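# Push protruding drive blanks fully into a loose rack

## Task

Press each drive blank that protrudes from the rack's front face all the way in, until it seats and clicks into its latch. The rack is free-standing, so it may tilt only a tiny amount; tilting it further counts as failure. The rack must finish in its original spot, and a blank counts as seated only if it stays in without the robot holding it there.

## Robot and tools

Robot: two 7-joint arms, left_arm and right_arm, each ending in a two-finger gripper with a wrist camera (cam_left_wrist, cam_right_wrist, both 896x504). Setting the same joint values on both arms gives mirrored postures. The arms must not collide or press on each other hard.

World frame: one frame shared by both arms. Its origin sits on the floor plane z = 0, under the midpoint between the two arm bases, which are 0.70 m above it. +x points forward (the direction both arms face), +z points up, and left_arm lies toward +y. Arm names do not match image left/right. Printed hand positions are approximate, with larger error at long reach.

Gripper: fingers extend along the gripper's +z axis and close along its y axis. end_effector_position is the point between the pads when closed, just under 1 cm short of the tips. Closing pushes the tips roughly 17 mm farther along +z. For pushing blanks, a closed gripper makes a compact tip.

execute_actions, argument actions: a list holding zero or one item.
- Empty list: sends nothing and reports the current state, with pictures.
- Motion item {"rows": [...], "steps": n}: n is 4 to 15 control steps, each 1/30 s; the default is 15. Each row is used for one step, and the final row repeats if rows run out. A row is always 16 numbers. The first 8 are left_arm: shoulder pitch, shoulder roll, upper arm roll, elbow, forearm roll, wrist pitch, wrist yaw, then the opening. The next 8 are the same for right_arm. Joint values are absolute target angles in radians, on the scale the Joint positions line uses. They are not offsets. Opening is an absolute command from -1 (closed) to +1 (fully open). Going from open to closed takes about 0.5 s or more.
- Wait item {"steps": n}: n is at most 300. It sends nothing new and returns once n steps have passed since the previous result. Time spent replying counts toward those steps.
- Optional pictures: true attaches camera images to a result.

Joint ranges in radians. left_arm: shoulder pitch -1.396..2.000, shoulder roll -0.175..2.000, upper arm roll -1.571..1.571, elbow 0.000..2.443, forearm roll -1.571..1.571, wrist pitch -0.785..0.785, wrist yaw -1.571..1.571. right_arm is identical except shoulder pitch -1.300..2.000. A call is rejected, and nothing is sent, if a target lies more than 0.017 beyond a range end and also farther out than that joint's current reading. True ends can differ from the listed ones by up to 0.017. A target beyond a true end gets clipped to it, and the result then says "joint sent to its limit". That message may refer to an earlier action. If it does not appear, that is no proof the joint has room left.

Motion limits: on each step, every joint's target is kept near its measured angle. The allowed lead is 0.0738 for shoulder pitch, 0.0684 for shoulder roll, 0.113 for upper arm roll, 0.119 for elbow, 0.403 for forearm roll, and 0.414 for wrist pitch and yaw. If the targets would move the gripper more than 70 mm from where it is, the whole arm's targets are scaled back. Large moves therefore need several calls.

A result is captured 4 steps before its action ends, and those 4 steps run during your reply. Between calls, the arms keep heading for the last row sent. They give up once everything has nearly stopped, including when blocked, or when a step is HELD. After that, only a new action makes them move or press farther.

Result lines:
- The state line gives `left_arm: …` | `right_arm: …`, each with end_effector_position (m) and end_effector_quat_wxyz in the world frame.
- Joint positions and Joint velocities give one block per arm: 7 joints in rad and rad/s, then the pad gap in m and m/s (0.145 m is fully open).
- grip_measured is the measured opening on the command scale. To hold an object, keep commanding below it; the larger the gap, the tighter the squeeze (about 10 N per pad at most). A fast close can squeeze harder.
- Joint torques are total drive output in joint order. They are nonzero even with no contact, and they are noisy and offset, so treat them only as a rough sign of contact.
- "joint command not followed" means a clearance check altered or blocked some joint targets; the rest of the row still ran.
- HELD marks steps on which your row was partly or fully not sent.
- MOTOR HOT appears from 85 °C. At 100 °C an OVER-TEMPERATURE FAULT stops that arm until it cools. Avoid long pushes against something that does not move.

zoom_image: camera is cam_left_wrist or cam_right_wrist. region is [x0, y0, x1, y1] in pixels of that camera's latest full image, with the origin at the top-left and a size of at most 504x504. It returns a more detailed crop.

Calibration data for each camera is supplied (pinhole plus radial model, K, D, T_world_to_cam, pos_world). It comes from the arm's joint readings and can be off by a few millimetres or about half a degree, so check positions in the images.

finished_scene, argument scene: the integer number of the current scene. Sending a reply with no tool call ends everything.

Cautions: push blanks straight in along the rack's insertion direction and at moderate speed. Do not shove or knock the rack: it is unanchored, must barely tilt, and must remain in place. Avoid slams, drops and hard impacts. Once a blank latches, pull back so nothing is left held in by the robot, then check in the images that it stays flush. Smooth, efficient motion is preferred.

Each tool is called after "Call:" as name(argument=value, ...) on one line, values as JSON.

## Session

Call:
execute_actions(actions=[])

Scene clock: 0.00 s of 7200.00 s.
left_arm: end_effector_position=(+0.3857, +0.2647, +0.5311) grip_measured=+1.00 end_effector_quat_wxyz=(+0.332, +0.817, -0.070, +0.467) | right_arm: end_effector_position=(+0.2764, -0.0511, +0.6236) grip_measured=+1.00 end_effector_quat_wxyz=(-0.255, +0.523, +0.724, +0.370)
Joint positions: left_arm=[ 0.445  0.937 -0.243  1.206  1.081  0.651  0.713  0.145] | right_arm=[ 1.023  0.778 -0.692  1.773  0.42   0.52   1.351  0.145]
Joint velocities: left_arm=[-0.011 -0.099 -0.002 -0.012 -0.022 -0.051  0.037  0.   ] | right_arm=[-0.011 -0.033 -0.007  0.002  0.051  0.066  0.022 -0.   ]
Joint torques (N m, as the arm reports them, + toward a larger angle): no reading
Motor temperatures (°C, as the motors report them): left_arm=[28 29 29 27 29 27 26] | right_arm=[29 28 28 26 26 27 30]
camera_calibration (this result's frames):
cam_left_wrist: T_world_to_cam=[[-0.651217, -0.495622, 0.574696, 0.0731689], [-0.647263, -0.0326091, -0.761569, 0.672741], [0.39619, -0.867926, -0.299562, 0.297501], [0, 0, 0, 1]] pos_world=[0.365223, 0.31641, 0.559409]
cam_right_wrist: T_world_to_cam=[[0.880673, 0.471926, 0.0412443, -0.234888], [0.41429, -0.725033, -0.550174, 0.19995], [-0.229738, 0.50161, -0.834031, 0.670165], [0, 0, 0, 1]] pos_world=[0.277985, -0.0803417, 0.678634]

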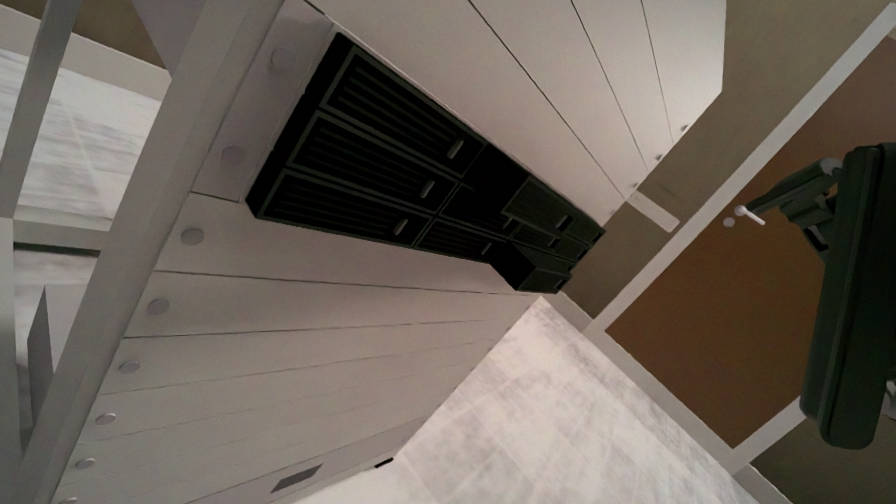

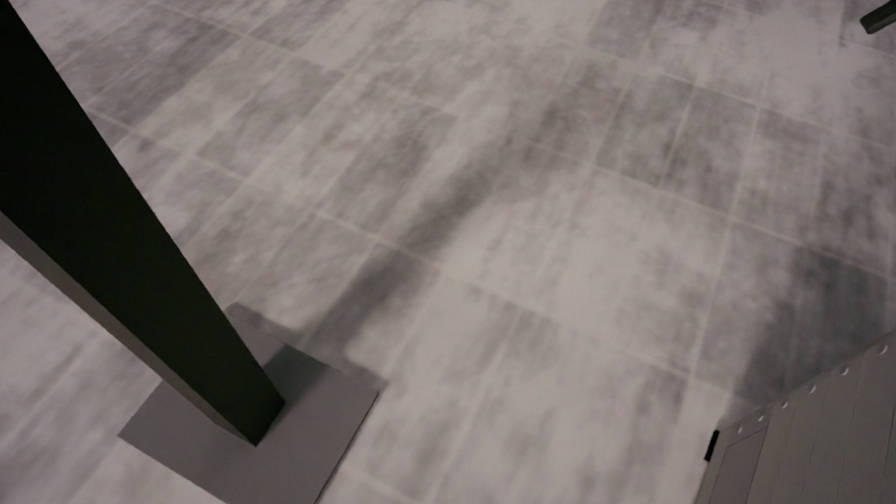

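Call:
execute_actions(actions=[{"rows":[[-0.25,0.7,-0.2,1.6,1.08,0.65,0.7,1,-0.25,0.7,-0.45,1.85,0.42,0.52,1.35,1]],"steps":15}])

Call:
execute_actions(actions=[{"rows":[[-0.25,0.5,-0.1,1.8,0.5,0.3,0.35,1,-0.25,0.5,-0.3,1.85,0.3,0.4,1.0,1]],"steps":10}])

Call:
execute_actions(actions=[{"rows":[[-0.25,0.25,0,1.9,0,0,0,1,-0.25,0.25,0,1.9,0,0,0,1]],"steps":15}])

Call:
execute_actions(actions=[{"steps":8}], pictures=true)

Scene clock: 0.63 s of 7200.00 s.
left_arm: end_effector_position=(+0.2173, +0.1171, +0.4029) grip_measured=+1.00 end_effector_quat_wxyz=(+0.510, +0.819, -0.047, +0.257) | right_arm: end_effector_position=(+0.2009, -0.0424, +0.5178) grip_measured=+1.00 end_effector_quat_wxyz=(-0.463, +0.587, +0.594, +0.299)
Joint positions: left_arm=[-0.251  0.697 -0.199  1.6    1.079  0.65   0.698  0.145] | right_arm=[ 0.311  0.7   -0.446  1.85   0.42   0.519  1.347  0.145]
Joint velocities: left_arm=[-1.593 -0.231 -0.232  0.012  0.022  0.037  0.022  0.   ] | right_arm=[-1.747 -0.011 -0.12  -0.012 -0.11  -0.007 -0.022 -0.   ]
Joint torques (N m, as the arm reports them, + toward a larger angle): left_arm=[ 6.23  3.29  2.54  3.03  0.52 -0.28  0.49] | right_arm=[10.1   1.68  2.11  3.3   0.65 -0.09  0.16]
Motor temperatures (°C, as the motors report them): left_arm=[28 29 29 27 29 27 26] | right_arm=[29 28 28 26 26 27 30]
Steps of this call (steps 1 to 8: nothing new was sent; steps 9 to 19: the first 11 steps of this action). Readings (joint positions):
9: left_arm=[0.392 0.911 -0.185 1.274 1.076 0.649 0.696] | right_arm=[0.961 0.738 -0.599 1.810 0.409 0.521 1.347]
10: left_arm=[0.335 0.871 -0.172 1.377 1.080 0.644 0.694] | right_arm=[0.891 0.683 -0.495 1.860 0.419 0.521 1.347]
12: left_arm=[0.205 0.738 -0.200 1.588 1.079 0.646 0.694] | right_arm=[0.783 0.700 -0.438 1.862 0.431 0.519 1.348]
16: left_arm=[-0.074 0.713 -0.198 1.592 1.079 0.650 0.702] | right_arm=[0.508 0.696 -0.451 1.848 0.419 0.519 1.346]
19: the state above

Scene clock: 0.97 s of 7200.00 s.
left_arm: end_effector_position=(+0.2845, +0.1266, +0.4302) grip_measured=+1.00 end_effector_quat_wxyz=(+0.237, +0.806, -0.158, +0.519) | right_arm: end_effector_position=(+0.1503, -0.0198, +0.4214) grip_measured=+1.00 end_effector_quat_wxyz=(-0.484, +0.710, +0.402, +0.317)
Joint positions: left_arm=[-0.26   0.499 -0.107  1.798  0.527  0.311  0.37   0.145] | right_arm=[-0.285  0.495 -0.317  1.846  0.3    0.406  1.022  0.145]
Joint velocities: left_arm=[-0.516  0.473  0.085 -0.354 -0.637  0.037 -0.256  0.   ] | right_arm=[-0.077  0.187 -0.11  -0.232 -0.242  0.037 -0.037 -0.   ]
Joint torques (N m, as the arm reports them, + toward a larger angle): left_arm=[ 6.32  0.67  3.23  4.7   0.52 -0.76  0.  ] | right_arm=[12.31  1.54  4.39  5.63  0.97 -0.37 -0.31]
Motor temperatures (°C, as the motors report them): left_arm=[28 29 29 27 29 27 26] | right_arm=[29 28 28 26 26 27 30]
Steps of this call (steps 1 to 4: the last 4 steps of your previous action; steps 5 to 10: the first 6 steps of this action). Readings (joint positions):
5: left_arm=[-0.263 0.650 -0.115 1.669 0.977 0.570 0.603] | right_arm=[-0.043 0.648 -0.373 1.851 0.366 0.471 1.271]
6: left_arm=[-0.260 0.592 -0.078 1.765 0.831 0.447 0.484] | right_arm=[-0.099 0.576 -0.300 1.848 0.332 0.439 1.150]
8: left_arm=[-0.220 0.482 -0.103 1.826 0.601 0.328 0.399] | right_arm=[-0.193 0.489 -0.290 1.851 0.312 0.410 1.035]
10: the state above

Scene clock: 1.47 s of 7200.00 s.
left_arm: end_effector_position=(+0.3253, +0.1781, +0.5170) grip_measured=+1.00 end_effector_quat_wxyz=(-0.058, +0.673, -0.111, +0.729) | right_arm: end_effector_position=(+0.3246, -0.1768, +0.5163) grip_measured=+1.00 end_effector_quat_wxyz=(+0.056, +0.674, +0.112, +0.728)
Joint positions: left_arm=[-0.247  0.252  0.002  1.899  0.003  0.002  0.006  0.145] | right_arm=[-0.25   0.25   0.001  1.901  0.002  0.003  0.009  0.145]
Joint velocities: left_arm=[-0.011  0.011 -0.027 -0.007 -0.037  0.037  0.037  0.   ] | right_arm=[ 0.033 -0.011 -0.012 -0.007 -0.051 -0.022 -0.022  0.   ]
Joint torques (N m, as the arm reports them, + toward a larger angle): left_arm=[ 2.6   0.18  0.2   4.01  0.05 -0.57 -0.26] | right_arm=[ 3.46  0.99  0.74  4.69  0.09 -0.52 -0.21]
Motor temperatures (°C, as the motors report them): left_arm=[28 29 29 27 29 27 26] | right_arm=[29 28 28 27 26 27 30]
Steps of this call (steps 1 to 4: the last 4 steps of your previous action; steps 5 to 15: the first 11 steps of this action). Readings (joint positions):
5: left_arm=[-0.268 0.440 -0.032 1.854 0.404 0.228 0.270] | right_arm=[-0.268 0.447 -0.225 1.876 0.204 0.316 0.924]
6: left_arm=[-0.263 0.371 0.017 1.907 0.258 0.120 0.145] | right_arm=[-0.272 0.367 -0.135 1.894 0.107 0.177 0.779]
8: left_arm=[-0.223 0.252 0.009 1.912 0.071 0.024 0.036] | right_arm=[-0.232 0.254 0.017 1.902 0.031 0.047 0.403]
12: left_arm=[-0.256 0.253 0.003 1.897 0.006 0.007 0.009] | right_arm=[-0.255 0.250 0.001 1.902 0.004 0.007 0.035]
15: the state above

Scene clock: 1.73 s of 7200.00 s.
left_arm: end_effector_position=(+0.3248, +0.1781, +0.5162) grip_measured=+1.00 end_effector_quat_wxyz=(-0.058, +0.674, -0.111, +0.728) | right_arm: end_effector_position=(+0.3246, -0.1773, +0.5165) grip_measured=+1.00 end_effector_quat_wxyz=(+0.057, +0.674, +0.111, +0.728)
Joint positions: left_arm=[-0.249  0.252  0.002  1.899  0.002  0.002  0.006  0.145] | right_arm=[-0.25   0.25   0.001  1.901  0.002  0.003  0.006  0.145]
Joint velocities: left_arm=[-0.011 -0.033 -0.027 -0.002  0.007 -0.066  0.022  0.   ] | right_arm=[-0.033  0.055  0.007  0.002  0.007 -0.022 -0.007  0.   ]
Joint torques (N m, as the arm reports them, + toward a larger angle): left_arm=[ 3.01  0.15  0.36  4.03  0.06 -0.55 -0.27] | right_arm=[ 3.39  1.    0.71  4.64  0.08 -0.53 -0.23]
Motor temperatures (°C, as the motors report them): left_arm=[28 29 29 27 29 27 26] | right_arm=[29 28 28 27 26 27 30]
Kept back: nothing.
Steps of this call (steps 1 to 4: the last 4 steps of your previous action; steps 5 to 8: the robot went on to your last target). Readings (joint positions):
1: left_arm=[-0.249 0.252 0.002 1.899 0.002 0.002 0.006] | right_arm=[-0.250 0.250 0.001 1.901 0.002 0.003 0.008]
2: left_arm=[-0.249 0.252 0.002 1.899 0.002 0.002 0.006] | right_arm=[-0.250 0.250 0.001 1.901 0.002 0.003 0.007]
4: left_arm=[-0.249 0.252 0.002 1.899 0.002 0.002 0.006] | right_arm=[-0.250 0.250 0.001 1.901 0.002 0.003 0.006]
8: the state above
camera_calibration (this result's frames):
cam_left_wrist: T_world_to_cam=[[-0.422165, -0.87384, -0.241207, 0.413282], [-0.0943903, 0.307007, -0.947015, 0.474828], [0.901591, -0.377029, -0.21209, -0.0547103], [0, 0, 0, 1]] pos_world=[0.268619, 0.194739, 0.537752]
cam_right_wrist: T_world_to_cam=[[0.426789, -0.865488, 0.262262, -0.417346], [-0.154968, -0.355701, -0.921662, 0.471607], [0.890975, 0.352714, -0.285932, -0.0180631], [0, 0, 0, 1]] pos_world=[0.267297, -0.187086, 0.538952]

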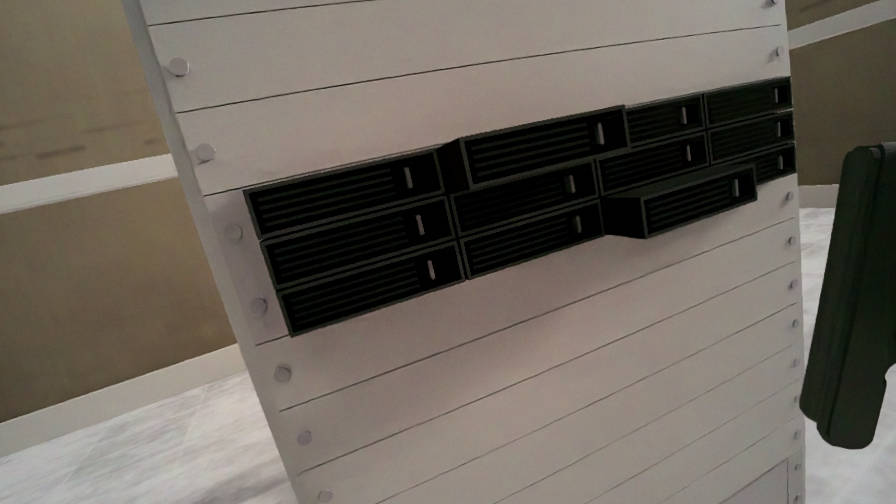

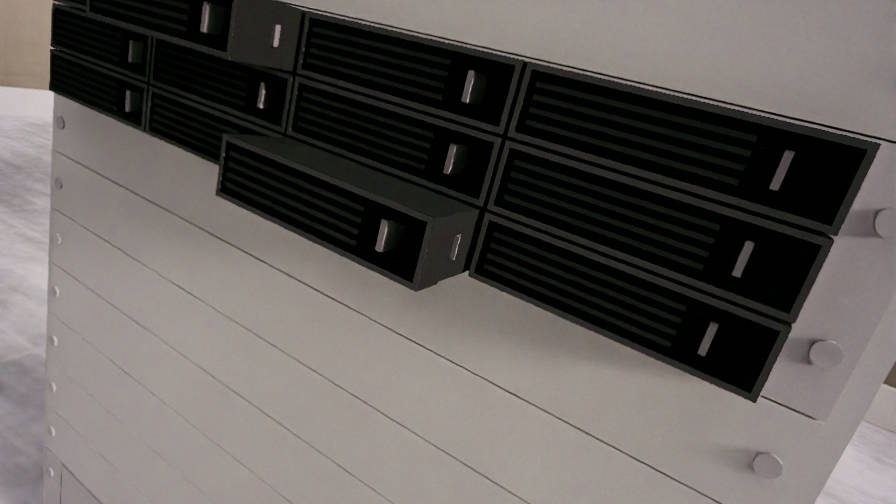

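Call:
execute_actions(actions=[{"rows":[[-0.23,0.2,-0.03,1.9,0,0.03,-0.02,-1,-0.25,0.25,0,1.9,0,0,0,1],[-0.2,0.15,-0.06,1.89,-0.03,0.06,-0.05,-1,-0.25,0.25,0,1.9,0,0,0,1],[-0.17,0.1,-0.09,1.88,-0.05,0.09,-0.08,-1,-0.25,0.25,0,1.9,0,0,0,1],[-0.14,0.05,-0.12,1.87,-0.07,0.12,-0.11,-1,-0.25,0.25,0,1.9,0,0,0,1],[-0.11,0,-0.15,1.86,-0.09,0.15,-0.14,-1,-0.25,0.25,0,1.9,0,0,0,1],[-0.08,-0.05,-0.17,1.84,-0.11,0.18,-0.17,-1,-0.25,0.25,0,1.9,0,0,0,1],[-0.05,-0.1,-0.19,1.82,-0.13,0.2,-0.2,-1,-0.25,0.25,0,1.9,0,0,0,1],[-0.02,-0.13,-0.2,1.79,-0.15,0.2,-0.2,-1,-0.25,0.25,0,1.9,0,0,0,1],[0.02,-0.15,-0.2,1.75,-0.15,0.2,-0.2,-1,-0.25,0.25,0,1.9,0,0,0,1],[0.06,-0.15,-0.2,1.71,-0.15,0.2,-0.2,-1,-0.25,0.25,0,1.9,0,0,0,1],[0.105,-0.15,-0.2,1.67,-0.15,0.2,-0.2,-1,-0.25,0.25,0,1.9,0,0,0,1]],"steps":15}])

Call:
execute_actions(actions=[{"steps":8}], pictures=true)

Scene clock: 3.00 s of 7200.00 s.
left_arm: end_effector_position=(+0.3918, +0.0799, +0.5370) grip_measured=-0.59 end_effector_quat_wxyz=(-0.001, +0.693, -0.003, +0.721) | right_arm: end_effector_position=(+0.3246, -0.1773, +0.5165) grip_measured=+1.00 end_effector_quat_wxyz=(+0.057, +0.674, +0.111, +0.728)
Joint positions: left_arm=[ 0.103 -0.153 -0.205  1.675 -0.144  0.196 -0.186  0.031] | right_arm=[-0.25   0.25   0.001  1.901  0.002  0.003  0.006  0.145]
Joint velocities: left_arm=[ 1.242  0.275  0.178 -1.033 -0.081  0.212 -0.154 -0.329] | right_arm=[-0.055  0.121  0.002 -0.007  0.095 -0.007  0.007 -0.   ]
Joint torques (N m, as the arm reports them, + toward a larger angle): left_arm=[ 3.53 -2.67 -0.21  5.02 -0.07 -0.75 -0.27] | right_arm=[ 3.46  0.97  0.64  4.66  0.08 -0.53 -0.22]
Motor temperatures (°C, as the motors report them): left_arm=[28 29 29 27 29 27 26] | right_arm=[29 28 28 27 26 27 30]
Steps of this call (steps 1 to 15: the robot went on to your last target; steps 16 to 27: nothing new was sent; steps 28 to 38: the first 11 steps of this action). Readings (joint positions):
28: left_arm=[-0.240 0.222 -0.005 1.899 0.001 0.014 -0.009] | right_arm=[-0.250 0.250 0.001 1.901 0.002 0.003 0.006]
29: left_arm=[-0.213 0.164 -0.038 1.892 -0.012 0.035 -0.032] | right_arm=[-0.250 0.250 0.001 1.901 0.002 0.003 0.006]
31: left_arm=[-0.140 0.041 -0.125 1.872 -0.047 0.088 -0.071] | right_arm=[-0.250 0.250 0.001 1.901 0.002 0.003 0.006]
35: left_arm=[-0.020 -0.136 -0.199 1.797 -0.125 0.181 -0.176] | right_arm=[-0.250 0.250 0.001 1.901 0.002 0.003 0.006]
38: the state above

Scene clock: 3.27 s of 7200.00 s.
left_arm: end_effector_position=(+0.3924, +0.0844, +0.5351) grip_measured=-1.00 end_effector_quat_wxyz=(-0.010, +0.695, +0.000, +0.719) | right_arm: end_effector_position=(+0.3246, -0.1773, +0.5165) grip_measured=+1.00 end_effector_quat_wxyz=(+0.057, +0.674, +0.111, +0.728)
Joint positions: left_arm=[ 0.103 -0.15  -0.198  1.671 -0.149  0.199 -0.195  0.   ] | right_arm=[-0.25   0.25   0.001  1.901  0.002  0.003  0.006  0.145]
Joint velocities: left_arm=[ 0.033  0.011 -0.012  0.017 -0.007 -0.007 -0.037 -0.   ] | right_arm=[-0.055 -0.011 -0.012  0.012  0.022  0.022  0.037  0.   ]
Joint torques (N m, as the arm reports them, + toward a larger angle): left_arm=[ 5.96 -2.61 -1.26  3.66 -0.06 -0.51 -0.13] | right_arm=[ 3.38  1.03  0.74  4.67  0.1  -0.53 -0.21]
Motor temperatures (°C, as the motors report them): left_arm=[28 29 29 27 29 27 26] | right_arm=[29 28 28 27 26 27 30]
Kept back: nothing.
Steps of this call (steps 1 to 4: the last 4 steps of your previous action; steps 5 to 8: the robot went on to your last target). Readings (joint positions):
1: left_arm=[0.123 -0.149 -0.198 1.664 -0.146 0.199 -0.191] | right_arm=[-0.250 0.250 0.001 1.901 0.002 0.003 0.006]
2: left_arm=[0.119 -0.149 -0.197 1.674 -0.148 0.198 -0.194] | right_arm=[-0.250 0.250 0.001 1.901 0.002 0.003 0.006]
4: left_arm=[0.104 -0.150 -0.198 1.673 -0.149 0.198 -0.195] | right_arm=[-0.250 0.250 0.001 1.901 0.002 0.003 0.006]
8: the state above
camera_calibration (this result's frames):
cam_left_wrist: T_world_to_cam=[[-0.349452, -0.936795, -0.017245, 0.221442], [-0.150293, 0.0742118, -0.985852, 0.59025], [0.924822, -0.341917, -0.166727, -0.183367], [0, 0, 0, 1]] pos_world=[0.335676, 0.100946, 0.555146]
cam_right_wrist: T_world_to_cam=[[0.426789, -0.865488, 0.262262, -0.417346], [-0.154968, -0.355701, -0.921662, 0.471607], [0.890975, 0.352714, -0.285932, -0.0180631], [0, 0, 0, 1]] pos_world=[0.267297, -0.187086, 0.538952]

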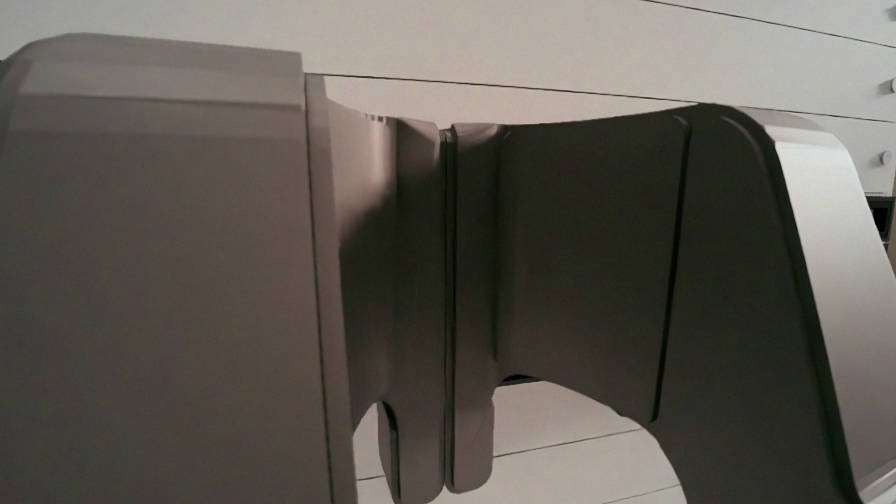

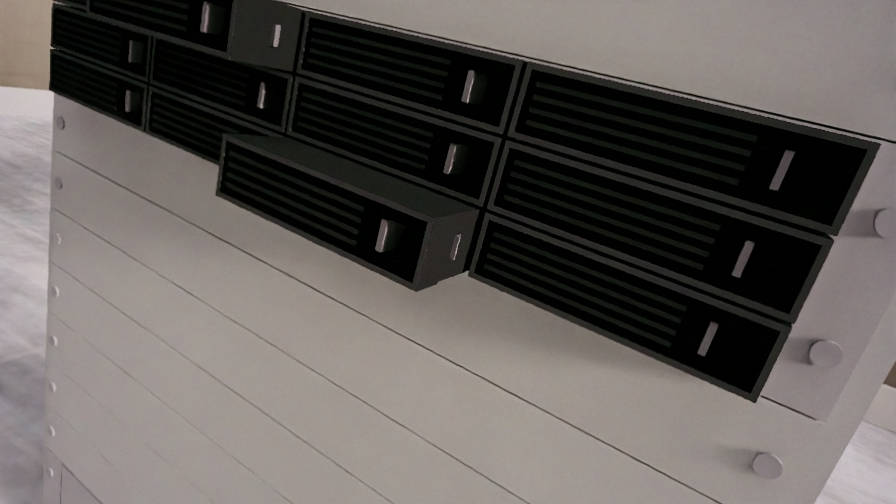

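Call:
execute_actions(actions=[{"rows":[[0.105,-0.15,-0.23,1.67,-0.15,0.21,-0.18,-1,-0.25,0.25,-0.05,1.9,0,-0.05,0,1],[0.11,-0.15,-0.26,1.665,-0.15,0.22,-0.17,-1,-0.25,0.25,-0.1,1.9,0,-0.1,0,1],[0.13,-0.15,-0.28,1.64,-0.15,0.23,-0.17,-1,-0.25,0.25,-0.15,1.9,0,-0.15,0,1],[0.155,-0.15,-0.28,1.61,-0.15,0.225,-0.17,-1,-0.25,0.25,-0.2,1.9,0,-0.2,0,1],[0.18,-0.15,-0.28,1.58,-0.15,0.22,-0.17,-1,-0.25,0.25,-0.2,1.9,0,-0.2,0,1],[0.205,-0.15,-0.28,1.55,-0.15,0.215,-0.17,-1,-0.25,0.25,-0.2,1.9,0,-0.2,0,1],[0.23,-0.15,-0.28,1.52,-0.15,0.21,-0.17,-1,-0.25,0.25,-0.2,1.9,0,-0.2,0,1],[0.255,-0.15,-0.28,1.49,-0.15,0.205,-0.17,-1,-0.25,0.25,-0.2,1.9,0,-0.2,0,1],[0.28,-0.15,-0.28,1.458,-0.15,0.2,-0.17,-1,-0.25,0.25,-0.2,1.9,0,-0.2,0,1],[0.305,-0.15,-0.28,1.425,-0.15,0.19,-0.17,-1,-0.25,0.25,-0.2,1.9,0,-0.2,0,1],[0.33,-0.15,-0.28,1.392,-0.15,0.185,-0.17,-1,-0.25,0.25,-0.2,1.9,0,-0.2,0,1],[0.355,-0.15,-0.28,1.36,-0.15,0.18,-0.17,-1,-0.25,0.25,-0.2,1.9,0,-0.2,0,1]],"steps":15}])

Call:
execute_actions(actions=[{"steps":6}], pictures=true)

Scene clock: 4.03 s of 7200.00 s.
left_arm: end_effector_position=(+0.4348, +0.0388, +0.5299) grip_measured=-1.00 end_effector_quat_wxyz=(+0.005, +0.702, -0.076, +0.708) | right_arm: end_effector_position=(+0.3081, -0.1039, +0.5332) grip_measured=+1.00 end_effector_quat_wxyz=(-0.043, +0.604, +0.154, +0.781)
Joint positions: left_arm=[ 0.326 -0.149 -0.279  1.397 -0.149  0.195 -0.17   0.   ] | right_arm=[-0.249  0.25  -0.199  1.901 -0.001 -0.197  0.003  0.145]
Joint velocities: left_arm=[ 0.538  0.033 -0.017 -0.852  0.037 -0.11   0.007 -0.   ] | right_arm=[ 0.099 -0.033 -0.017  0.002 -0.022 -0.022 -0.022 -0.   ]
Joint torques (N m, as the arm reports them, + toward a larger angle): left_arm=[ 6.5  -2.95 -0.92  4.69 -0.01 -0.84 -0.05] | right_arm=[ 3.17  0.04  0.44  4.77  0.2  -0.53 -0.11]
Motor temperatures (°C, as the motors report them): left_arm=[28 29 29 27 29 27 26] | right_arm=[30 28 28 27 26 27 30]
Steps of this call (steps 1 to 12: the robot went on to your last target; steps 13 to 23: the first 11 steps of this action). Readings (joint positions):
13: left_arm=[0.104 -0.145 -0.214 1.671 -0.149 0.202 -0.194] | right_arm=[-0.249 0.257 -0.023 1.901 0.002 -0.018 -0.002]
14: left_arm=[0.106 -0.144 -0.246 1.669 -0.149 0.209 -0.189] | right_arm=[-0.248 0.260 -0.077 1.901 0.002 -0.053 -0.006]
16: left_arm=[0.146 -0.159 -0.291 1.615 -0.149 0.220 -0.173] | right_arm=[-0.249 0.247 -0.200 1.901 0.001 -0.142 -0.000]
20: left_arm=[0.256 -0.148 -0.278 1.497 -0.149 0.211 -0.170] | right_arm=[-0.250 0.255 -0.194 1.901 -0.001 -0.194 0.004]
23: the state above

Scene clock: 4.23 s of 7200.00 s.
left_arm: end_effector_position=(+0.4411, +0.0372, +0.5322) grip_measured=-1.00 end_effector_quat_wxyz=(+0.003, +0.698, -0.079, +0.711) | right_arm: end_effector_position=(+0.3081, -0.1039, +0.5332) grip_measured=+1.00 end_effector_quat_wxyz=(-0.043, +0.604, +0.154, +0.781)
Joint positions: left_arm=[ 0.357 -0.15  -0.279  1.361 -0.149  0.182 -0.17   0.   ] | right_arm=[-0.249  0.25  -0.199  1.901 -0.001 -0.198  0.003  0.145]
Joint velocities: left_arm=[-0.077 -0.077 -0.007 -0.002 -0.022  0.051  0.007 -0.   ] | right_arm=[ 0.011 -0.077  0.002  0.002 -0.022 -0.037  0.037  0.   ]
Joint torques (N m, as the arm reports them, + toward a larger angle): left_arm=[ 7.03 -2.87 -0.67  3.82 -0.01 -0.59 -0.04] | right_arm=[ 3.18  0.2   0.43  4.81  0.17 -0.51 -0.12]
Motor temperatures (°C, as the motors report them): left_arm=[28 29 29 27 29 27 26] | right_arm=[30 28 28 27 26 27 30]
Kept back: nothing.
Steps of this call (steps 1 to 4: the last 4 steps of your previous action; steps 5 to 6: the robot went on to your last target). Readings (joint positions):
1: left_arm=[0.351 -0.149 -0.279 1.365 -0.149 0.190 -0.170] | right_arm=[-0.249 0.250 -0.199 1.901 -0.001 -0.197 0.003]
2: left_arm=[0.362 -0.149 -0.279 1.357 -0.149 0.188 -0.170] | right_arm=[-0.249 0.250 -0.199 1.901 -0.001 -0.198 0.003]
4: left_arm=[0.361 -0.150 -0.279 1.361 -0.149 0.183 -0.170] | right_arm=[-0.249 0.250 -0.199 1.901 -0.001 -0.198 0.003]
6: the state above
camera_calibration (this result's frames):
cam_left_wrist: T_world_to_cam=[[-0.468472, -0.878026, -0.0980024, 0.287535], [-0.150292, 0.188513, -0.970503, 0.585773], [0.870601, -0.439925, -0.220273, -0.188918], [0, 0, 0, 1]] pos_world=[0.387211, 0.0589279, 0.555059]
cam_right_wrist: T_world_to_cam=[[0.574673, -0.771808, 0.272146, -0.392181], [0.0566073, -0.294257, -0.954049, 0.469087], [0.816423, 0.563671, -0.125411, -0.0651613], [0, 0, 0, 1]] pos_world=[0.252021, -0.127927, 0.54609]

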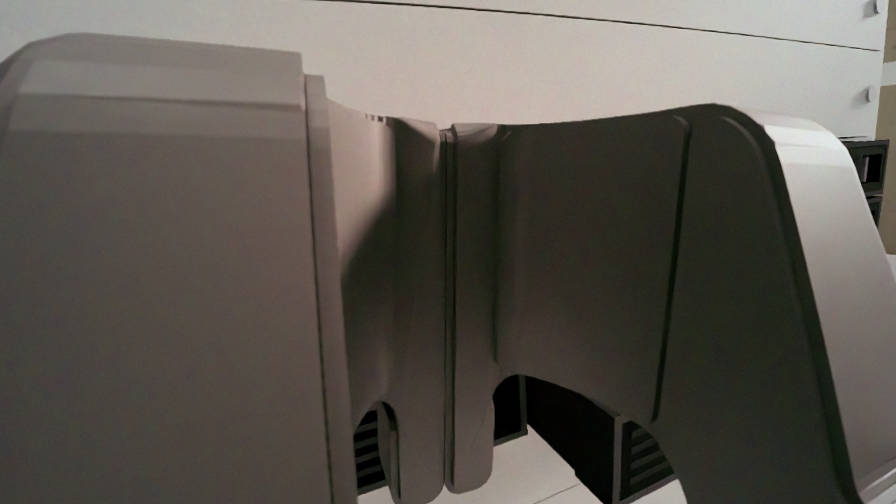

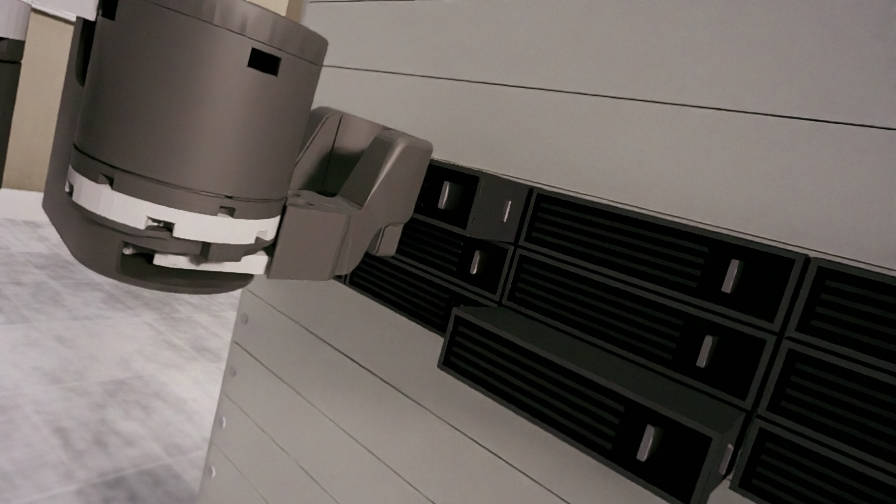

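Call:
execute_actions(actions=[{"rows":[[0.37,-0.15,-0.275,1.34,-0.15,0.175,-0.17,-1,-0.25,0.25,-0.2,1.9,0,-0.2,0,1],[0.385,-0.15,-0.27,1.32,-0.15,0.17,-0.17,-1,-0.25,0.25,-0.2,1.9,0,-0.2,0,1],[0.4,-0.15,-0.265,1.3,-0.15,0.165,-0.17,-1,-0.25,0.25,-0.2,1.9,0,-0.2,0,1],[0.415,-0.15,-0.26,1.278,-0.15,0.16,-0.17,-1,-0.25,0.25,-0.2,1.9,0,-0.2,0,1],[0.43,-0.15,-0.255,1.256,-0.15,0.15,-0.17,-1,-0.25,0.25,-0.2,1.9,0,-0.2,0,1],[0.445,-0.15,-0.25,1.234,-0.15,0.145,-0.17,-1,-0.25,0.25,-0.2,1.9,0,-0.2,0,1],[0.46,-0.15,-0.25,1.212,-0.15,0.14,-0.17,-1,-0.25,0.25,-0.2,1.9,0,-0.2,0,1],[0.475,-0.15,-0.25,1.19,-0.15,0.13,-0.17,-1,-0.25,0.25,-0.2,1.9,0,-0.2,0,1],[0.49,-0.15,-0.25,1.168,-0.15,0.125,-0.17,-1,-0.25,0.25,-0.2,1.9,0,-0.2,0,1],[0.505,-0.15,-0.25,1.146,-0.15,0.12,-0.17,-1,-0.25,0.25,-0.2,1.9,0,-0.2,0,1]],"steps":15}])

Call:
execute_actions(actions=[{"steps":6}], pictures=true)

Scene clock: 5.20 s of 7200.00 s.
left_arm: end_effector_position=(+0.4725, +0.0356, +0.5303) grip_measured=-1.00 end_effector_quat_wxyz=(-0.005, +0.698, -0.094, +0.710) | right_arm: end_effector_position=(+0.3081, -0.1039, +0.5332) grip_measured=+1.00 end_effector_quat_wxyz=(-0.043, +0.604, +0.154, +0.781)
Joint positions: left_arm=[ 0.505 -0.155 -0.258  1.149 -0.149  0.119 -0.157  0.   ] | right_arm=[-0.249  0.25  -0.199  1.901 -0.001 -0.198  0.003  0.145]
Joint velocities: left_arm=[ 0.077 -0.011  0.002  0.012 -0.081 -0.037  0.007 -0.   ] | right_arm=[-0.033 -0.033 -0.002  0.007 -0.007  0.037 -0.022 -0.   ]
Joint torques (N m, as the arm reports them, + toward a larger angle): left_arm=[ 8.44 -1.33  1.59  3.47 -0.02 -0.49 -0.46] | right_arm=[ 3.16  0.16  0.37  4.65  0.18 -0.49 -0.11]
Motor temperatures (°C, as the motors report them): left_arm=[28 29 29 28 29 27 26] | right_arm=[30 28 28 27 26 27 30]
Steps of this call (steps 1 to 18: the robot went on to your last target; steps 19 to 29: the first 11 steps of this action). Readings (joint positions):
19: left_arm=[0.363 -0.150 -0.278 1.349 -0.150 0.179 -0.170] | right_arm=[-0.249 0.250 -0.199 1.901 -0.001 -0.198 0.003]
20: left_arm=[0.377 -0.150 -0.276 1.328 -0.151 0.170 -0.170] | right_arm=[-0.249 0.250 -0.199 1.901 -0.001 -0.198 0.003]
22: left_arm=[0.409 -0.153 -0.269 1.285 -0.150 0.162 -0.165] | right_arm=[-0.249 0.250 -0.199 1.901 -0.001 -0.198 0.003]
26: left_arm=[0.470 -0.155 -0.259 1.198 -0.149 0.133 -0.157] | right_arm=[-0.249 0.250 -0.199 1.901 -0.001 -0.198 0.003]
29: the state above

Scene clock: 5.40 s of 7200.00 s.
left_arm: end_effector_position=(+0.4724, +0.0357, +0.5302) grip_measured=-1.00 end_effector_quat_wxyz=(-0.005, +0.698, -0.094, +0.710) | right_arm: end_effector_position=(+0.3081, -0.1039, +0.5332) grip_measured=+1.00 end_effector_quat_wxyz=(-0.043, +0.604, +0.154, +0.781)
Joint positions: left_arm=[ 0.505 -0.155 -0.257  1.149 -0.149  0.119 -0.157  0.   ] | right_arm=[-0.249  0.25  -0.199  1.901 -0.001 -0.198  0.003  0.145]
Joint velocities: left_arm=[-0.077 -0.099 -0.007 -0.017 -0.022 -0.066  0.007 -0.   ] | right_arm=[ 0.055  0.077  0.002  0.007 -0.022 -0.022 -0.007 -0.   ]
Joint torques (N m, as the arm reports them, + toward a larger angle): left_arm=[ 8.57 -1.38  1.52  3.35 -0.04 -0.48 -0.45] | right_arm=[ 3.15  0.15  0.39  4.72  0.17 -0.52 -0.11]
Motor temperatures (°C, as the motors report them): left_arm=[28 29 29 28 29 27 26] | right_arm=[30 28 28 27 26 27 30]
Kept back: nothing.
Steps of this call (steps 1 to 4: the last 4 steps of your previous action; steps 5 to 6: the robot went on to your last target). Readings (joint positions):
1: left_arm=[0.505 -0.155 -0.257 1.149 -0.149 0.119 -0.157] | right_arm=[-0.249 0.250 -0.199 1.901 -0.001 -0.198 0.003]
2: left_arm=[0.505 -0.155 -0.257 1.149 -0.149 0.119 -0.157] | right_arm=[-0.249 0.250 -0.199 1.901 -0.001 -0.198 0.003]
4: left_arm=[0.505 -0.155 -0.257 1.149 -0.149 0.119 -0.157] | right_arm=[-0.249 0.250 -0.199 1.901 -0.001 -0.198 0.003]
6: the state above
camera_calibration (this result's frames):
cam_left_wrist: T_world_to_cam=[[-0.476021, -0.870268, -0.126641, 0.319138], [-0.147826, 0.221135, -0.963974, 0.583035], [0.866921, -0.440151, -0.233913, -0.208351], [0, 0, 0, 1]] pos_world=[0.418728, 0.0571003, 0.553711]
cam_right_wrist: T_world_to_cam=[[0.574673, -0.771808, 0.272146, -0.392181], [0.0566073, -0.294257, -0.954049, 0.469087], [0.816423, 0.563671, -0.125411, -0.0651613], [0, 0, 0, 1]] pos_world=[0.252021, -0.127927, 0.54609]

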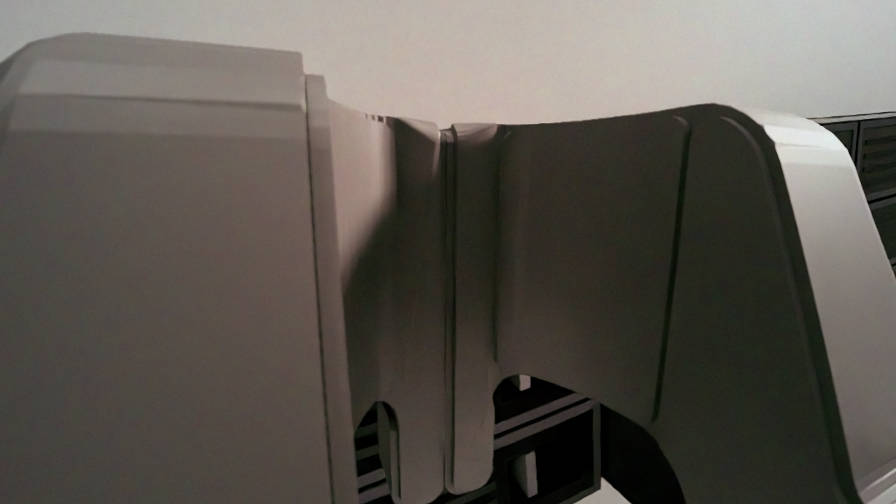

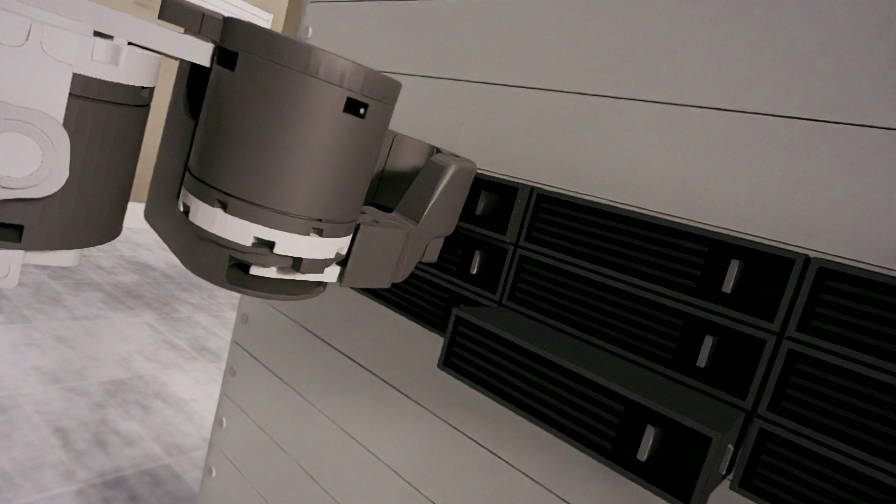

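About 8 mm left.

Call:
execute_actions(actions=[{"rows":[[0.517,-0.15,-0.25,1.128,-0.15,0.12,-0.17,-1,-0.25,0.25,-0.2,1.9,0,-0.2,0,1],[0.53,-0.15,-0.25,1.109,-0.15,0.115,-0.17,-1,-0.25,0.25,-0.2,1.9,0,-0.2,0,1],[0.543,-0.15,-0.25,1.09,-0.15,0.11,-0.17,-1,-0.25,0.25,-0.2,1.9,0,-0.2,0,1],[0.556,-0.15,-0.25,1.07,-0.15,0.105,-0.17,-1,-0.25,0.25,-0.2,1.9,0,-0.2,0,1],[0.569,-0.15,-0.25,1.05,-0.15,0.1,-0.17,-1,-0.25,0.25,-0.2,1.9,0,-0.2,0,1],[0.582,-0.15,-0.25,1.03,-0.15,0.095,-0.17,-1,-0.25,0.25,-0.2,1.9,0,-0.2,0,1]],"steps":14}], pictures=true)

Scene clock: 5.97 s of 7200.00 s.
left_arm: end_effector_position=(+0.4790, +0.0354, +0.5284) grip_measured=-1.00 end_effector_quat_wxyz=(-0.018, +0.687, -0.092, +0.720) | right_arm: end_effector_position=(+0.3081, -0.1039, +0.5332) grip_measured=+1.00 end_effector_quat_wxyz=(-0.043, +0.604, +0.154, +0.781)
Joint positions: left_arm=[ 0.537 -0.162 -0.263  1.068 -0.163  0.048 -0.194  0.   ] | right_arm=[-0.249  0.25  -0.199  1.901 -0.001 -0.198  0.003  0.145]
Joint velocities: left_arm=[-0.011  0.011  0.002 -0.002 -0.007 -0.066 -0.051  0.   ] | right_arm=[ 0.143 -0.099  0.012 -0.002 -0.007 -0.037 -0.051  0.   ]
Joint torques (N m, as the arm reports them, + toward a larger angle): left_arm=[18.51 -0.15  2.83 -3.53  0.42  0.92  0.65] | right_arm=[ 3.09  0.11  0.38  4.7   0.18 -0.52 -0.11]
Motor temperatures (°C, as the motors report them): left_arm=[28 29 29 28 29 27 26] | right_arm=[30 28 28 27 26 27 30]
Steps of this call (steps 1 to 7: the robot went on to your last target; steps 8 to 17: the first 10 steps of this action). Readings (joint positions):
8: left_arm=[0.510 -0.155 -0.257 1.139 -0.150 0.113 -0.157] | right_arm=[-0.249 0.250 -0.199 1.901 -0.001 -0.198 0.003]
9: left_arm=[0.523 -0.155 -0.257 1.119 -0.151 0.107 -0.158] | right_arm=[-0.249 0.250 -0.199 1.901 -0.001 -0.198 0.003]
11: left_arm=[0.535 -0.157 -0.257 1.094 -0.153 0.091 -0.165] | right_arm=[-0.249 0.250 -0.199 1.901 -0.001 -0.198 0.003]
15: left_arm=[0.537 -0.162 -0.263 1.068 -0.163 0.049 -0.194] | right_arm=[-0.249 0.250 -0.199 1.901 -0.001 -0.198 0.003]
17: the state above
camera_calibration (this result's frames):
cam_left_wrist: T_world_to_cam=[[-0.454347, -0.877627, -0.15277, 0.32545], [-0.121275, 0.230834, -0.965406, 0.570031], [0.882531, -0.420102, -0.211313, -0.234688], [0, 0, 0, 1]] pos_world=[0.424117, 0.0554481, 0.550437]
cam_right_wrist: T_world_to_cam=[[0.574673, -0.771808, 0.272146, -0.392181], [0.0566073, -0.294257, -0.954049, 0.469087], [0.816423, 0.563671, -0.125411, -0.0651613], [0, 0, 0, 1]] pos_world=[0.252021, -0.127927, 0.54609]

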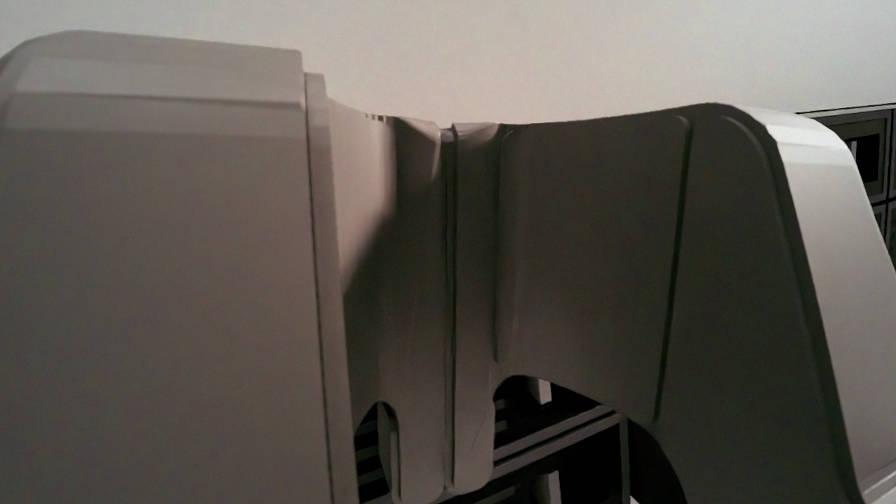

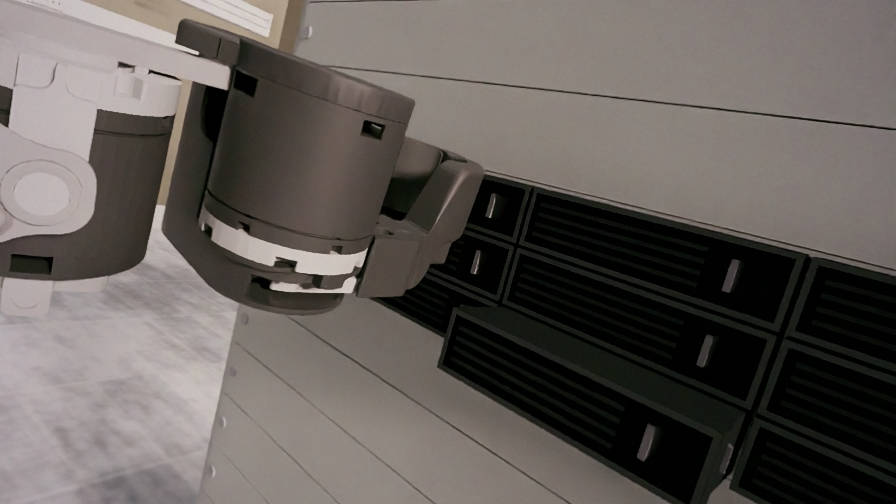

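Call:
execute_actions(actions=[{"rows":[[0.5,-0.15,-0.25,1.15,-0.15,0.12,-0.17,-1,-0.23,0.25,-0.15,1.85,0,-0.18,0,-1],[0.44,-0.15,-0.25,1.24,-0.15,0.14,-0.17,-1,-0.21,0.25,-0.12,1.8,0,-0.15,0,-1],[0.37,-0.15,-0.25,1.34,-0.15,0.16,-0.17,-1,-0.19,0.23,-0.1,1.75,0,-0.12,0,-1],[0.3,-0.12,-0.22,1.43,-0.12,0.16,-0.15,-1,-0.17,0.21,-0.1,1.7,0,-0.1,-0.03,-1],[0.23,-0.08,-0.19,1.51,-0.1,0.15,-0.12,-1,-0.15,0.18,-0.1,1.65,0,-0.1,-0.06,-1],[0.16,-0.03,-0.16,1.59,-0.08,0.13,-0.1,-1,-0.13,0.15,-0.1,1.61,0,-0.1,-0.09,-1],[0.09,0.02,-0.13,1.66,-0.05,0.11,-0.07,0,-0.11,0.11,-0.1,1.58,-0.03,-0.1,-0.12,-1],[0.02,0.07,-0.1,1.72,-0.03,0.09,-0.05,1,-0.09,0.07,-0.12,1.55,-0.05,-0.1,-0.15,-1],[-0.05,0.12,-0.1,1.78,0,0.07,-0.02,1,-0.07,0.03,-0.14,1.52,-0.07,-0.1,-0.18,-1],[-0.12,0.16,-0.1,1.83,0,0.05,0,1,-0.05,-0.01,-0.16,1.5,-0.09,-0.1,-0.21,-1],[-0.18,0.2,-0.1,1.87,0,0.03,0,1,-0.03,-0.05,-0.18,1.48,-0.11,-0.1,-0.23,-1],[-0.22,0.2,-0.1,1.9,0,0,0,1,0,-0.09,-0.2,1.45,-0.13,-0.1,-0.25,-1],[-0.22,0.2,-0.1,1.9,0,0,0,1,0.03,-0.12,-0.21,1.42,-0.15,-0.1,-0.25,-1],[-0.22,0.2,-0.1,1.9,0,0,0,1,0.06,-0.15,-0.22,1.39,-0.15,-0.1,-0.25,-1],[-0.22,0.2,-0.1,1.9,0,0,0,1,0.093,-0.15,-0.22,1.357,-0.15,-0.1,-0.25,-1]],"steps":15}])

Call:
execute_actions(actions=[{"rows":[[-0.22,0.2,-0.1,1.9,0,0,0,1,0.12,-0.15,-0.22,1.325,-0.15,-0.105,-0.25,-1],[-0.22,0.2,-0.1,1.9,0,0,0,1,0.15,-0.15,-0.22,1.29,-0.15,-0.11,-0.25,-1],[-0.22,0.2,-0.1,1.9,0,0,0,1,0.18,-0.15,-0.22,1.255,-0.15,-0.115,-0.25,-1],[-0.22,0.2,-0.1,1.9,0,0,0,1,0.21,-0.15,-0.22,1.22,-0.15,-0.12,-0.25,-1],[-0.22,0.2,-0.1,1.9,0,0,0,1,0.235,-0.15,-0.22,1.19,-0.15,-0.125,-0.25,-1],[-0.22,0.2,-0.1,1.9,0,0,0,1,0.259,-0.15,-0.22,1.161,-0.15,-0.13,-0.25,-1]],"steps":15}], pictures=true)

Scene clock: 7.67 s of 7200.00 s.
left_arm: end_effector_position=(+0.3450, +0.1458, +0.5293) grip_measured=-0.28 end_effector_quat_wxyz=(-0.028, +0.665, -0.102, +0.739) | right_arm: end_effector_position=(+0.3679, -0.1079, +0.4532) grip_measured=-0.59 end_effector_quat_wxyz=(+0.018, +0.708, +0.006, +0.706)
Joint positions: left_arm=[-0.13   0.196 -0.098  1.869 -0.01   0.055 -0.027  0.055] | right_arm=[-0.031 -0.048 -0.172  1.485 -0.086 -0.098 -0.196  0.031]
Joint velocities: left_arm=[-1.615  0.67  -0.369  1.136  0.183 -0.711  0.505  0.329] | right_arm=[ 0.429 -1.088 -0.623 -0.422 -0.476 -0.095 -0.491 -0.329]
Joint torques (N m, as the arm reports them, + toward a larger angle): left_arm=[ 7.07 -0.65  1.12  1.84  0.18 -0.23 -0.04] | right_arm=[ 4.06  0.45 -0.68  5.05 -0.02 -0.54 -0.22]
Motor temperatures (°C, as the motors report them): left_arm=[29 29 29 28 29 28 26] | right_arm=[30 28 28 27 26 27 30]
Steps of this call (steps 1 to 4: the last 4 steps of your previous action; steps 5 to 15: the robot went on to your last target; steps 16 to 40: nothing new was sent; steps 41 to 51: the first 11 steps of this action). Readings (joint positions):
41: left_arm=[0.513 -0.159 -0.260 1.125 -0.159 0.076 -0.185] | right_arm=[-0.239 0.244 -0.178 1.877 -0.001 -0.197 0.008]
42: left_arm=[0.465 -0.152 -0.251 1.225 -0.155 0.106 -0.179] | right_arm=[-0.212 0.241 -0.139 1.819 -0.001 -0.181 0.008]
44: left_arm=[0.338 -0.138 -0.237 1.431 -0.140 0.136 -0.164] | right_arm=[-0.165 0.228 -0.079 1.705 0.000 -0.128 -0.017]
48: left_arm=[0.061 0.083 -0.093 1.708 -0.057 0.113 -0.085] | right_arm=[-0.099 0.070 -0.113 1.553 -0.029 -0.100 -0.113]
51: the state above

Scene clock: 8.17 s of 7200.00 s.
left_arm: end_effector_position=(+0.3261, +0.1381, +0.5192) grip_measured=+1.00 end_effector_quat_wxyz=(-0.007, +0.667, -0.110, +0.737) | right_arm: end_effector_position=(+0.4265, -0.0618, +0.4647) grip_measured=-1.00 end_effector_quat_wxyz=(+0.013, +0.698, +0.028, +0.715)
Joint positions: left_arm=[-0.221  0.199 -0.101  1.903 -0.001  0.001 -0.004  0.145] | right_arm=[ 0.26  -0.15  -0.218  1.164 -0.149 -0.128 -0.246  0.   ]
Joint velocities: left_arm=[ 0.011 -0.077 -0.017 -0.002  0.051  0.037 -0.022 -0.   ] | right_arm=[-0.165 -0.033 -0.002 -0.002 -0.007 -0.037  0.007 -0.   ]
Joint torques (N m, as the arm reports them, + toward a larger angle): left_arm=[ 3.62 -0.08  0.67  3.27  0.16 -0.5   0.05] | right_arm=[ 7.29 -2.6  -0.97  4.53 -0.05 -0.54 -0.08]
Motor temperatures (°C, as the motors report them): left_arm=[29 29 29 28 29 28 26] | right_arm=[30 28 28 27 26 27 30]
Steps of this call (steps 1 to 4: the last 4 steps of your previous action; steps 5 to 15: the first 11 steps of this action). Readings (joint positions):
5: left_arm=[-0.217 0.199 -0.102 1.897 -0.002 0.007 -0.004] | right_arm=[0.126 -0.164 -0.232 1.336 -0.147 -0.104 -0.235]
6: left_arm=[-0.210 0.199 -0.101 1.902 -0.002 0.003 -0.004] | right_arm=[0.155 -0.155 -0.226 1.303 -0.148 -0.108 -0.238]
8: left_arm=[-0.218 0.199 -0.101 1.903 -0.001 0.001 -0.004] | right_arm=[0.207 -0.145 -0.217 1.227 -0.148 -0.114 -0.246]
12: left_arm=[-0.221 0.199 -0.101 1.903 -0.001 0.001 -0.004] | right_arm=[0.267 -0.150 -0.218 1.164 -0.149 -0.127 -0.246]
15: the state above
camera_calibration (this result's frames):
cam_left_wrist: T_world_to_cam=[[-0.485831, -0.854465, -0.184006, 0.36803], [-0.0622044, 0.243787, -0.967832, 0.499102], [0.871836, -0.458757, -0.171591, -0.0703192], [0, 0, 0, 1]] pos_world=[0.271154, 0.160535, 0.538701]
cam_right_wrist: T_world_to_cam=[[0.388066, -0.918237, 0.0790246, -0.248852], [-0.219215, -0.175247, -0.959809, 0.537078], [0.895181, 0.355146, -0.269299, -0.173803], [0, 0, 0, 1]] pos_world=[0.369892, -0.072658, 0.488353]

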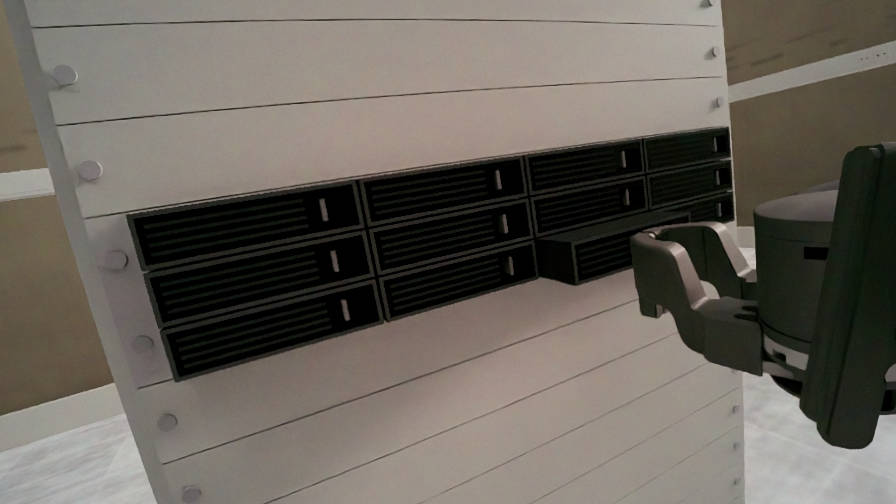

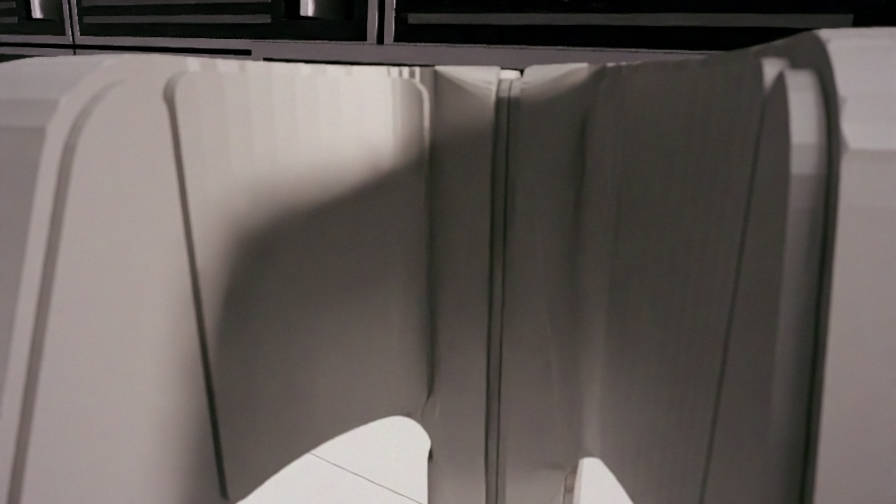

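Call:
execute_actions(actions=[{"rows":[[-0.22,0.2,-0.1,1.9,0,0,0,1,0.281,-0.15,-0.22,1.133,-0.15,-0.135,-0.25,-1],[-0.22,0.2,-0.1,1.9,0,0,0,1,0.303,-0.15,-0.22,1.104,-0.15,-0.14,-0.25,-1],[-0.22,0.2,-0.1,1.9,0,0,0,1,0.325,-0.15,-0.22,1.075,-0.15,-0.15,-0.25,-1],[-0.22,0.2,-0.1,1.9,0,0,0,1,0.347,-0.15,-0.22,1.045,-0.15,-0.155,-0.25,-1],[-0.22,0.2,-0.1,1.9,0,0,0,1,0.369,-0.15,-0.22,1.015,-0.15,-0.165,-0.25,-1],[-0.22,0.2,-0.1,1.9,0,0,0,1,0.391,-0.15,-0.22,0.985,-0.15,-0.17,-0.25,-1],[-0.22,0.2,-0.1,1.9,0,0,0,1,0.413,-0.15,-0.22,0.955,-0.15,-0.18,-0.25,-1],[-0.22,0.2,-0.1,1.9,0,0,0,1,0.435,-0.15,-0.22,0.924,-0.15,-0.19,-0.25,-1],[-0.22,0.2,-0.1,1.9,0,0,0,1,0.456,-0.15,-0.22,0.893,-0.15,-0.2,-0.25,-1],[-0.22,0.2,-0.1,1.9,0,0,0,1,0.478,-0.15,-0.22,0.862,-0.15,-0.21,-0.25,-1],[-0.22,0.2,-0.1,1.9,0,0,0,1,0.499,-0.15,-0.22,0.83,-0.15,-0.22,-0.25,-1]],"steps":15}])

Call:
execute_actions(actions=[{"steps":6}], pictures=true)

Scene clock: 8.87 s of 7200.00 s.
left_arm: end_effector_position=(+0.3261, +0.1381, +0.5192) grip_measured=+1.00 end_effector_quat_wxyz=(-0.007, +0.667, -0.110, +0.737) | right_arm: end_effector_position=(+0.4682, -0.0621, +0.4587) grip_measured=-1.00 end_effector_quat_wxyz=(+0.033, +0.699, +0.049, +0.712)
Joint positions: left_arm=[-0.221  0.199 -0.101  1.903 -0.001  0.001 -0.004  0.145] | right_arm=[ 0.487 -0.147 -0.218  0.838 -0.146 -0.213 -0.27   0.   ]
Joint velocities: left_arm=[-0.099 -0.011 -0.017  0.002 -0.022 -0.022 -0.007 -0.   ] | right_arm=[-0.121 -0.077 -0.007 -0.452 -0.081 -0.784 -0.271  0.   ]
Joint torques (N m, as the arm reports them, + toward a larger angle): left_arm=[ 3.64 -0.02  0.7   3.39  0.15 -0.52  0.04] | right_arm=[12.31 -3.08 -0.45  4.53 -0.13  0.26  0.78]
Motor temperatures (°C, as the motors report them): left_arm=[29 29 29 28 29 28 26] | right_arm=[30 28 28 27 26 27 30]
Steps of this call (steps 1 to 4: the last 4 steps of your previous action; steps 5 to 10: the robot went on to your last target; steps 11 to 21: the first 11 steps of this action). Readings (joint positions):
11: left_arm=[-0.221 0.199 -0.101 1.903 -0.001 0.001 -0.004] | right_arm=[0.272 -0.150 -0.219 1.145 -0.149 -0.132 -0.246]
12: left_arm=[-0.221 0.199 -0.101 1.903 -0.001 0.001 -0.004] | right_arm=[0.295 -0.150 -0.219 1.109 -0.149 -0.136 -0.247]
14: left_arm=[-0.221 0.199 -0.101 1.903 -0.001 0.001 -0.004] | right_arm=[0.339 -0.150 -0.219 1.052 -0.149 -0.148 -0.256]
18: left_arm=[-0.221 0.199 -0.101 1.903 -0.001 0.001 -0.004] | right_arm=[0.427 -0.148 -0.218 0.931 -0.147 -0.179 -0.263]
21: the state above

Scene clock: 9.07 s of 7200.00 s.
left_arm: end_effector_position=(+0.3261, +0.1381, +0.5192) grip_measured=+1.00 end_effector_quat_wxyz=(-0.007, +0.667, -0.110, +0.737) | right_arm: end_effector_position=(+0.4677, -0.0619, +0.4591) grip_measured=-1.00 end_effector_quat_wxyz=(+0.032, +0.696, +0.049, +0.716)
Joint positions: left_arm=[-0.221  0.199 -0.101  1.903 -0.001  0.001 -0.004  0.145] | right_arm=[ 0.486 -0.147 -0.218  0.834 -0.148 -0.229 -0.272  0.   ]
Joint velocities: left_arm=[-0.055 -0.077 -0.002 -0.007  0.007  0.022  0.007 -0.   ] | right_arm=[-0.121  0.033 -0.002  0.002 -0.037 -0.037 -0.051 -0.   ]
Joint torques (N m, as the arm reports them, + toward a larger angle): left_arm=[ 3.62 -0.02  0.69  3.39  0.15 -0.52  0.05] | right_arm=[12.6  -2.92 -0.63  4.19 -0.09 -0.23  0.57]
Motor temperatures (°C, as the motors report them): left_arm=[29 29 29 28 29 28 26] | right_arm=[30 28 28 27 26 27 30]
Kept back: nothing.
Steps of this call (steps 1 to 4: the last 4 steps of your previous action; steps 5 to 6: the robot went on to your last target). Readings (joint positions):
1: left_arm=[-0.221 0.199 -0.101 1.903 -0.001 0.001 -0.004] | right_arm=[0.486 -0.147 -0.218 0.834 -0.148 -0.228 -0.272]
2: left_arm=[-0.221 0.199 -0.101 1.903 -0.001 0.001 -0.004] | right_arm=[0.486 -0.147 -0.218 0.834 -0.148 -0.229 -0.272]
4: left_arm=[-0.221 0.199 -0.101 1.903 -0.001 0.001 -0.004] | right_arm=[0.486 -0.147 -0.218 0.834 -0.148 -0.229 -0.272]
6: the state above
camera_calibration (this result's frames):
cam_left_wrist: T_world_to_cam=[[-0.485831, -0.854465, -0.184006, 0.36803], [-0.0622044, 0.243787, -0.967832, 0.499102], [0.871836, -0.458757, -0.171591, -0.0703192], [0, 0, 0, 1]] pos_world=[0.271154, 0.160535, 0.538701]
cam_right_wrist: T_world_to_cam=[[0.388074, -0.912012, 0.132787, -0.288721], [-0.214312, -0.229428, -0.949438, 0.530263], [0.896364, 0.339994, -0.28449, -0.206628], [0, 0, 0, 1]] pos_world=[0.410901, -0.0714076, 0.483007]

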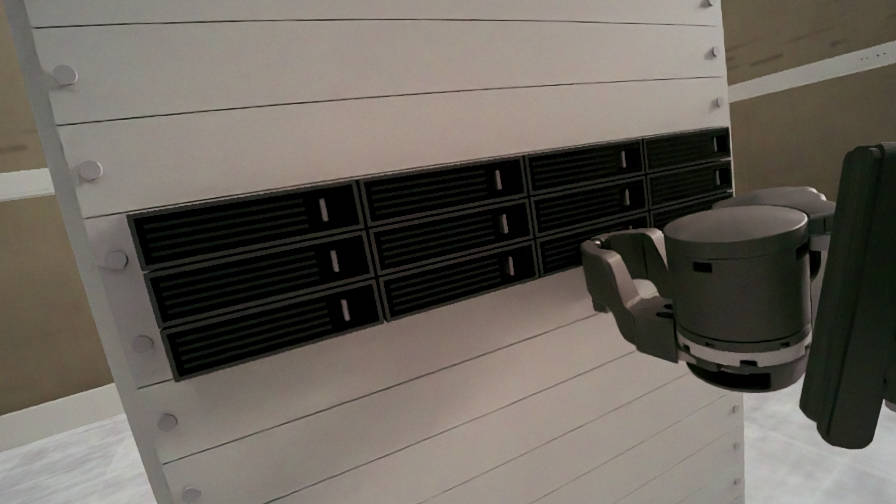

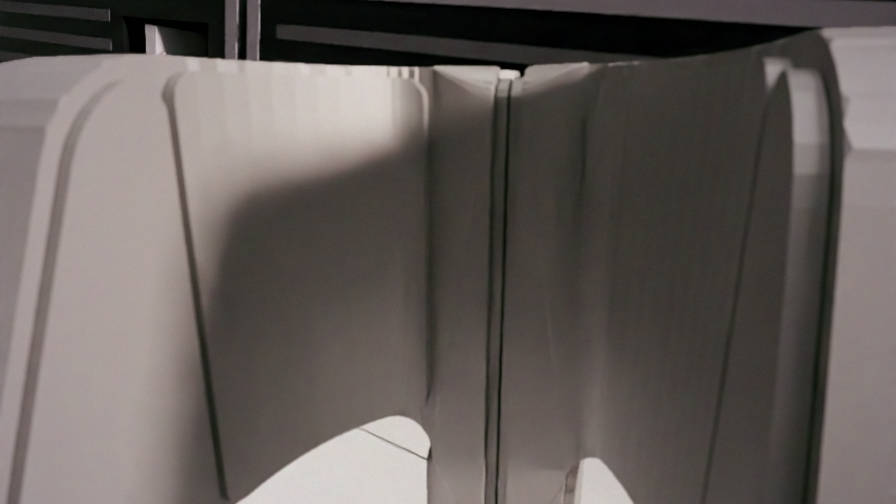

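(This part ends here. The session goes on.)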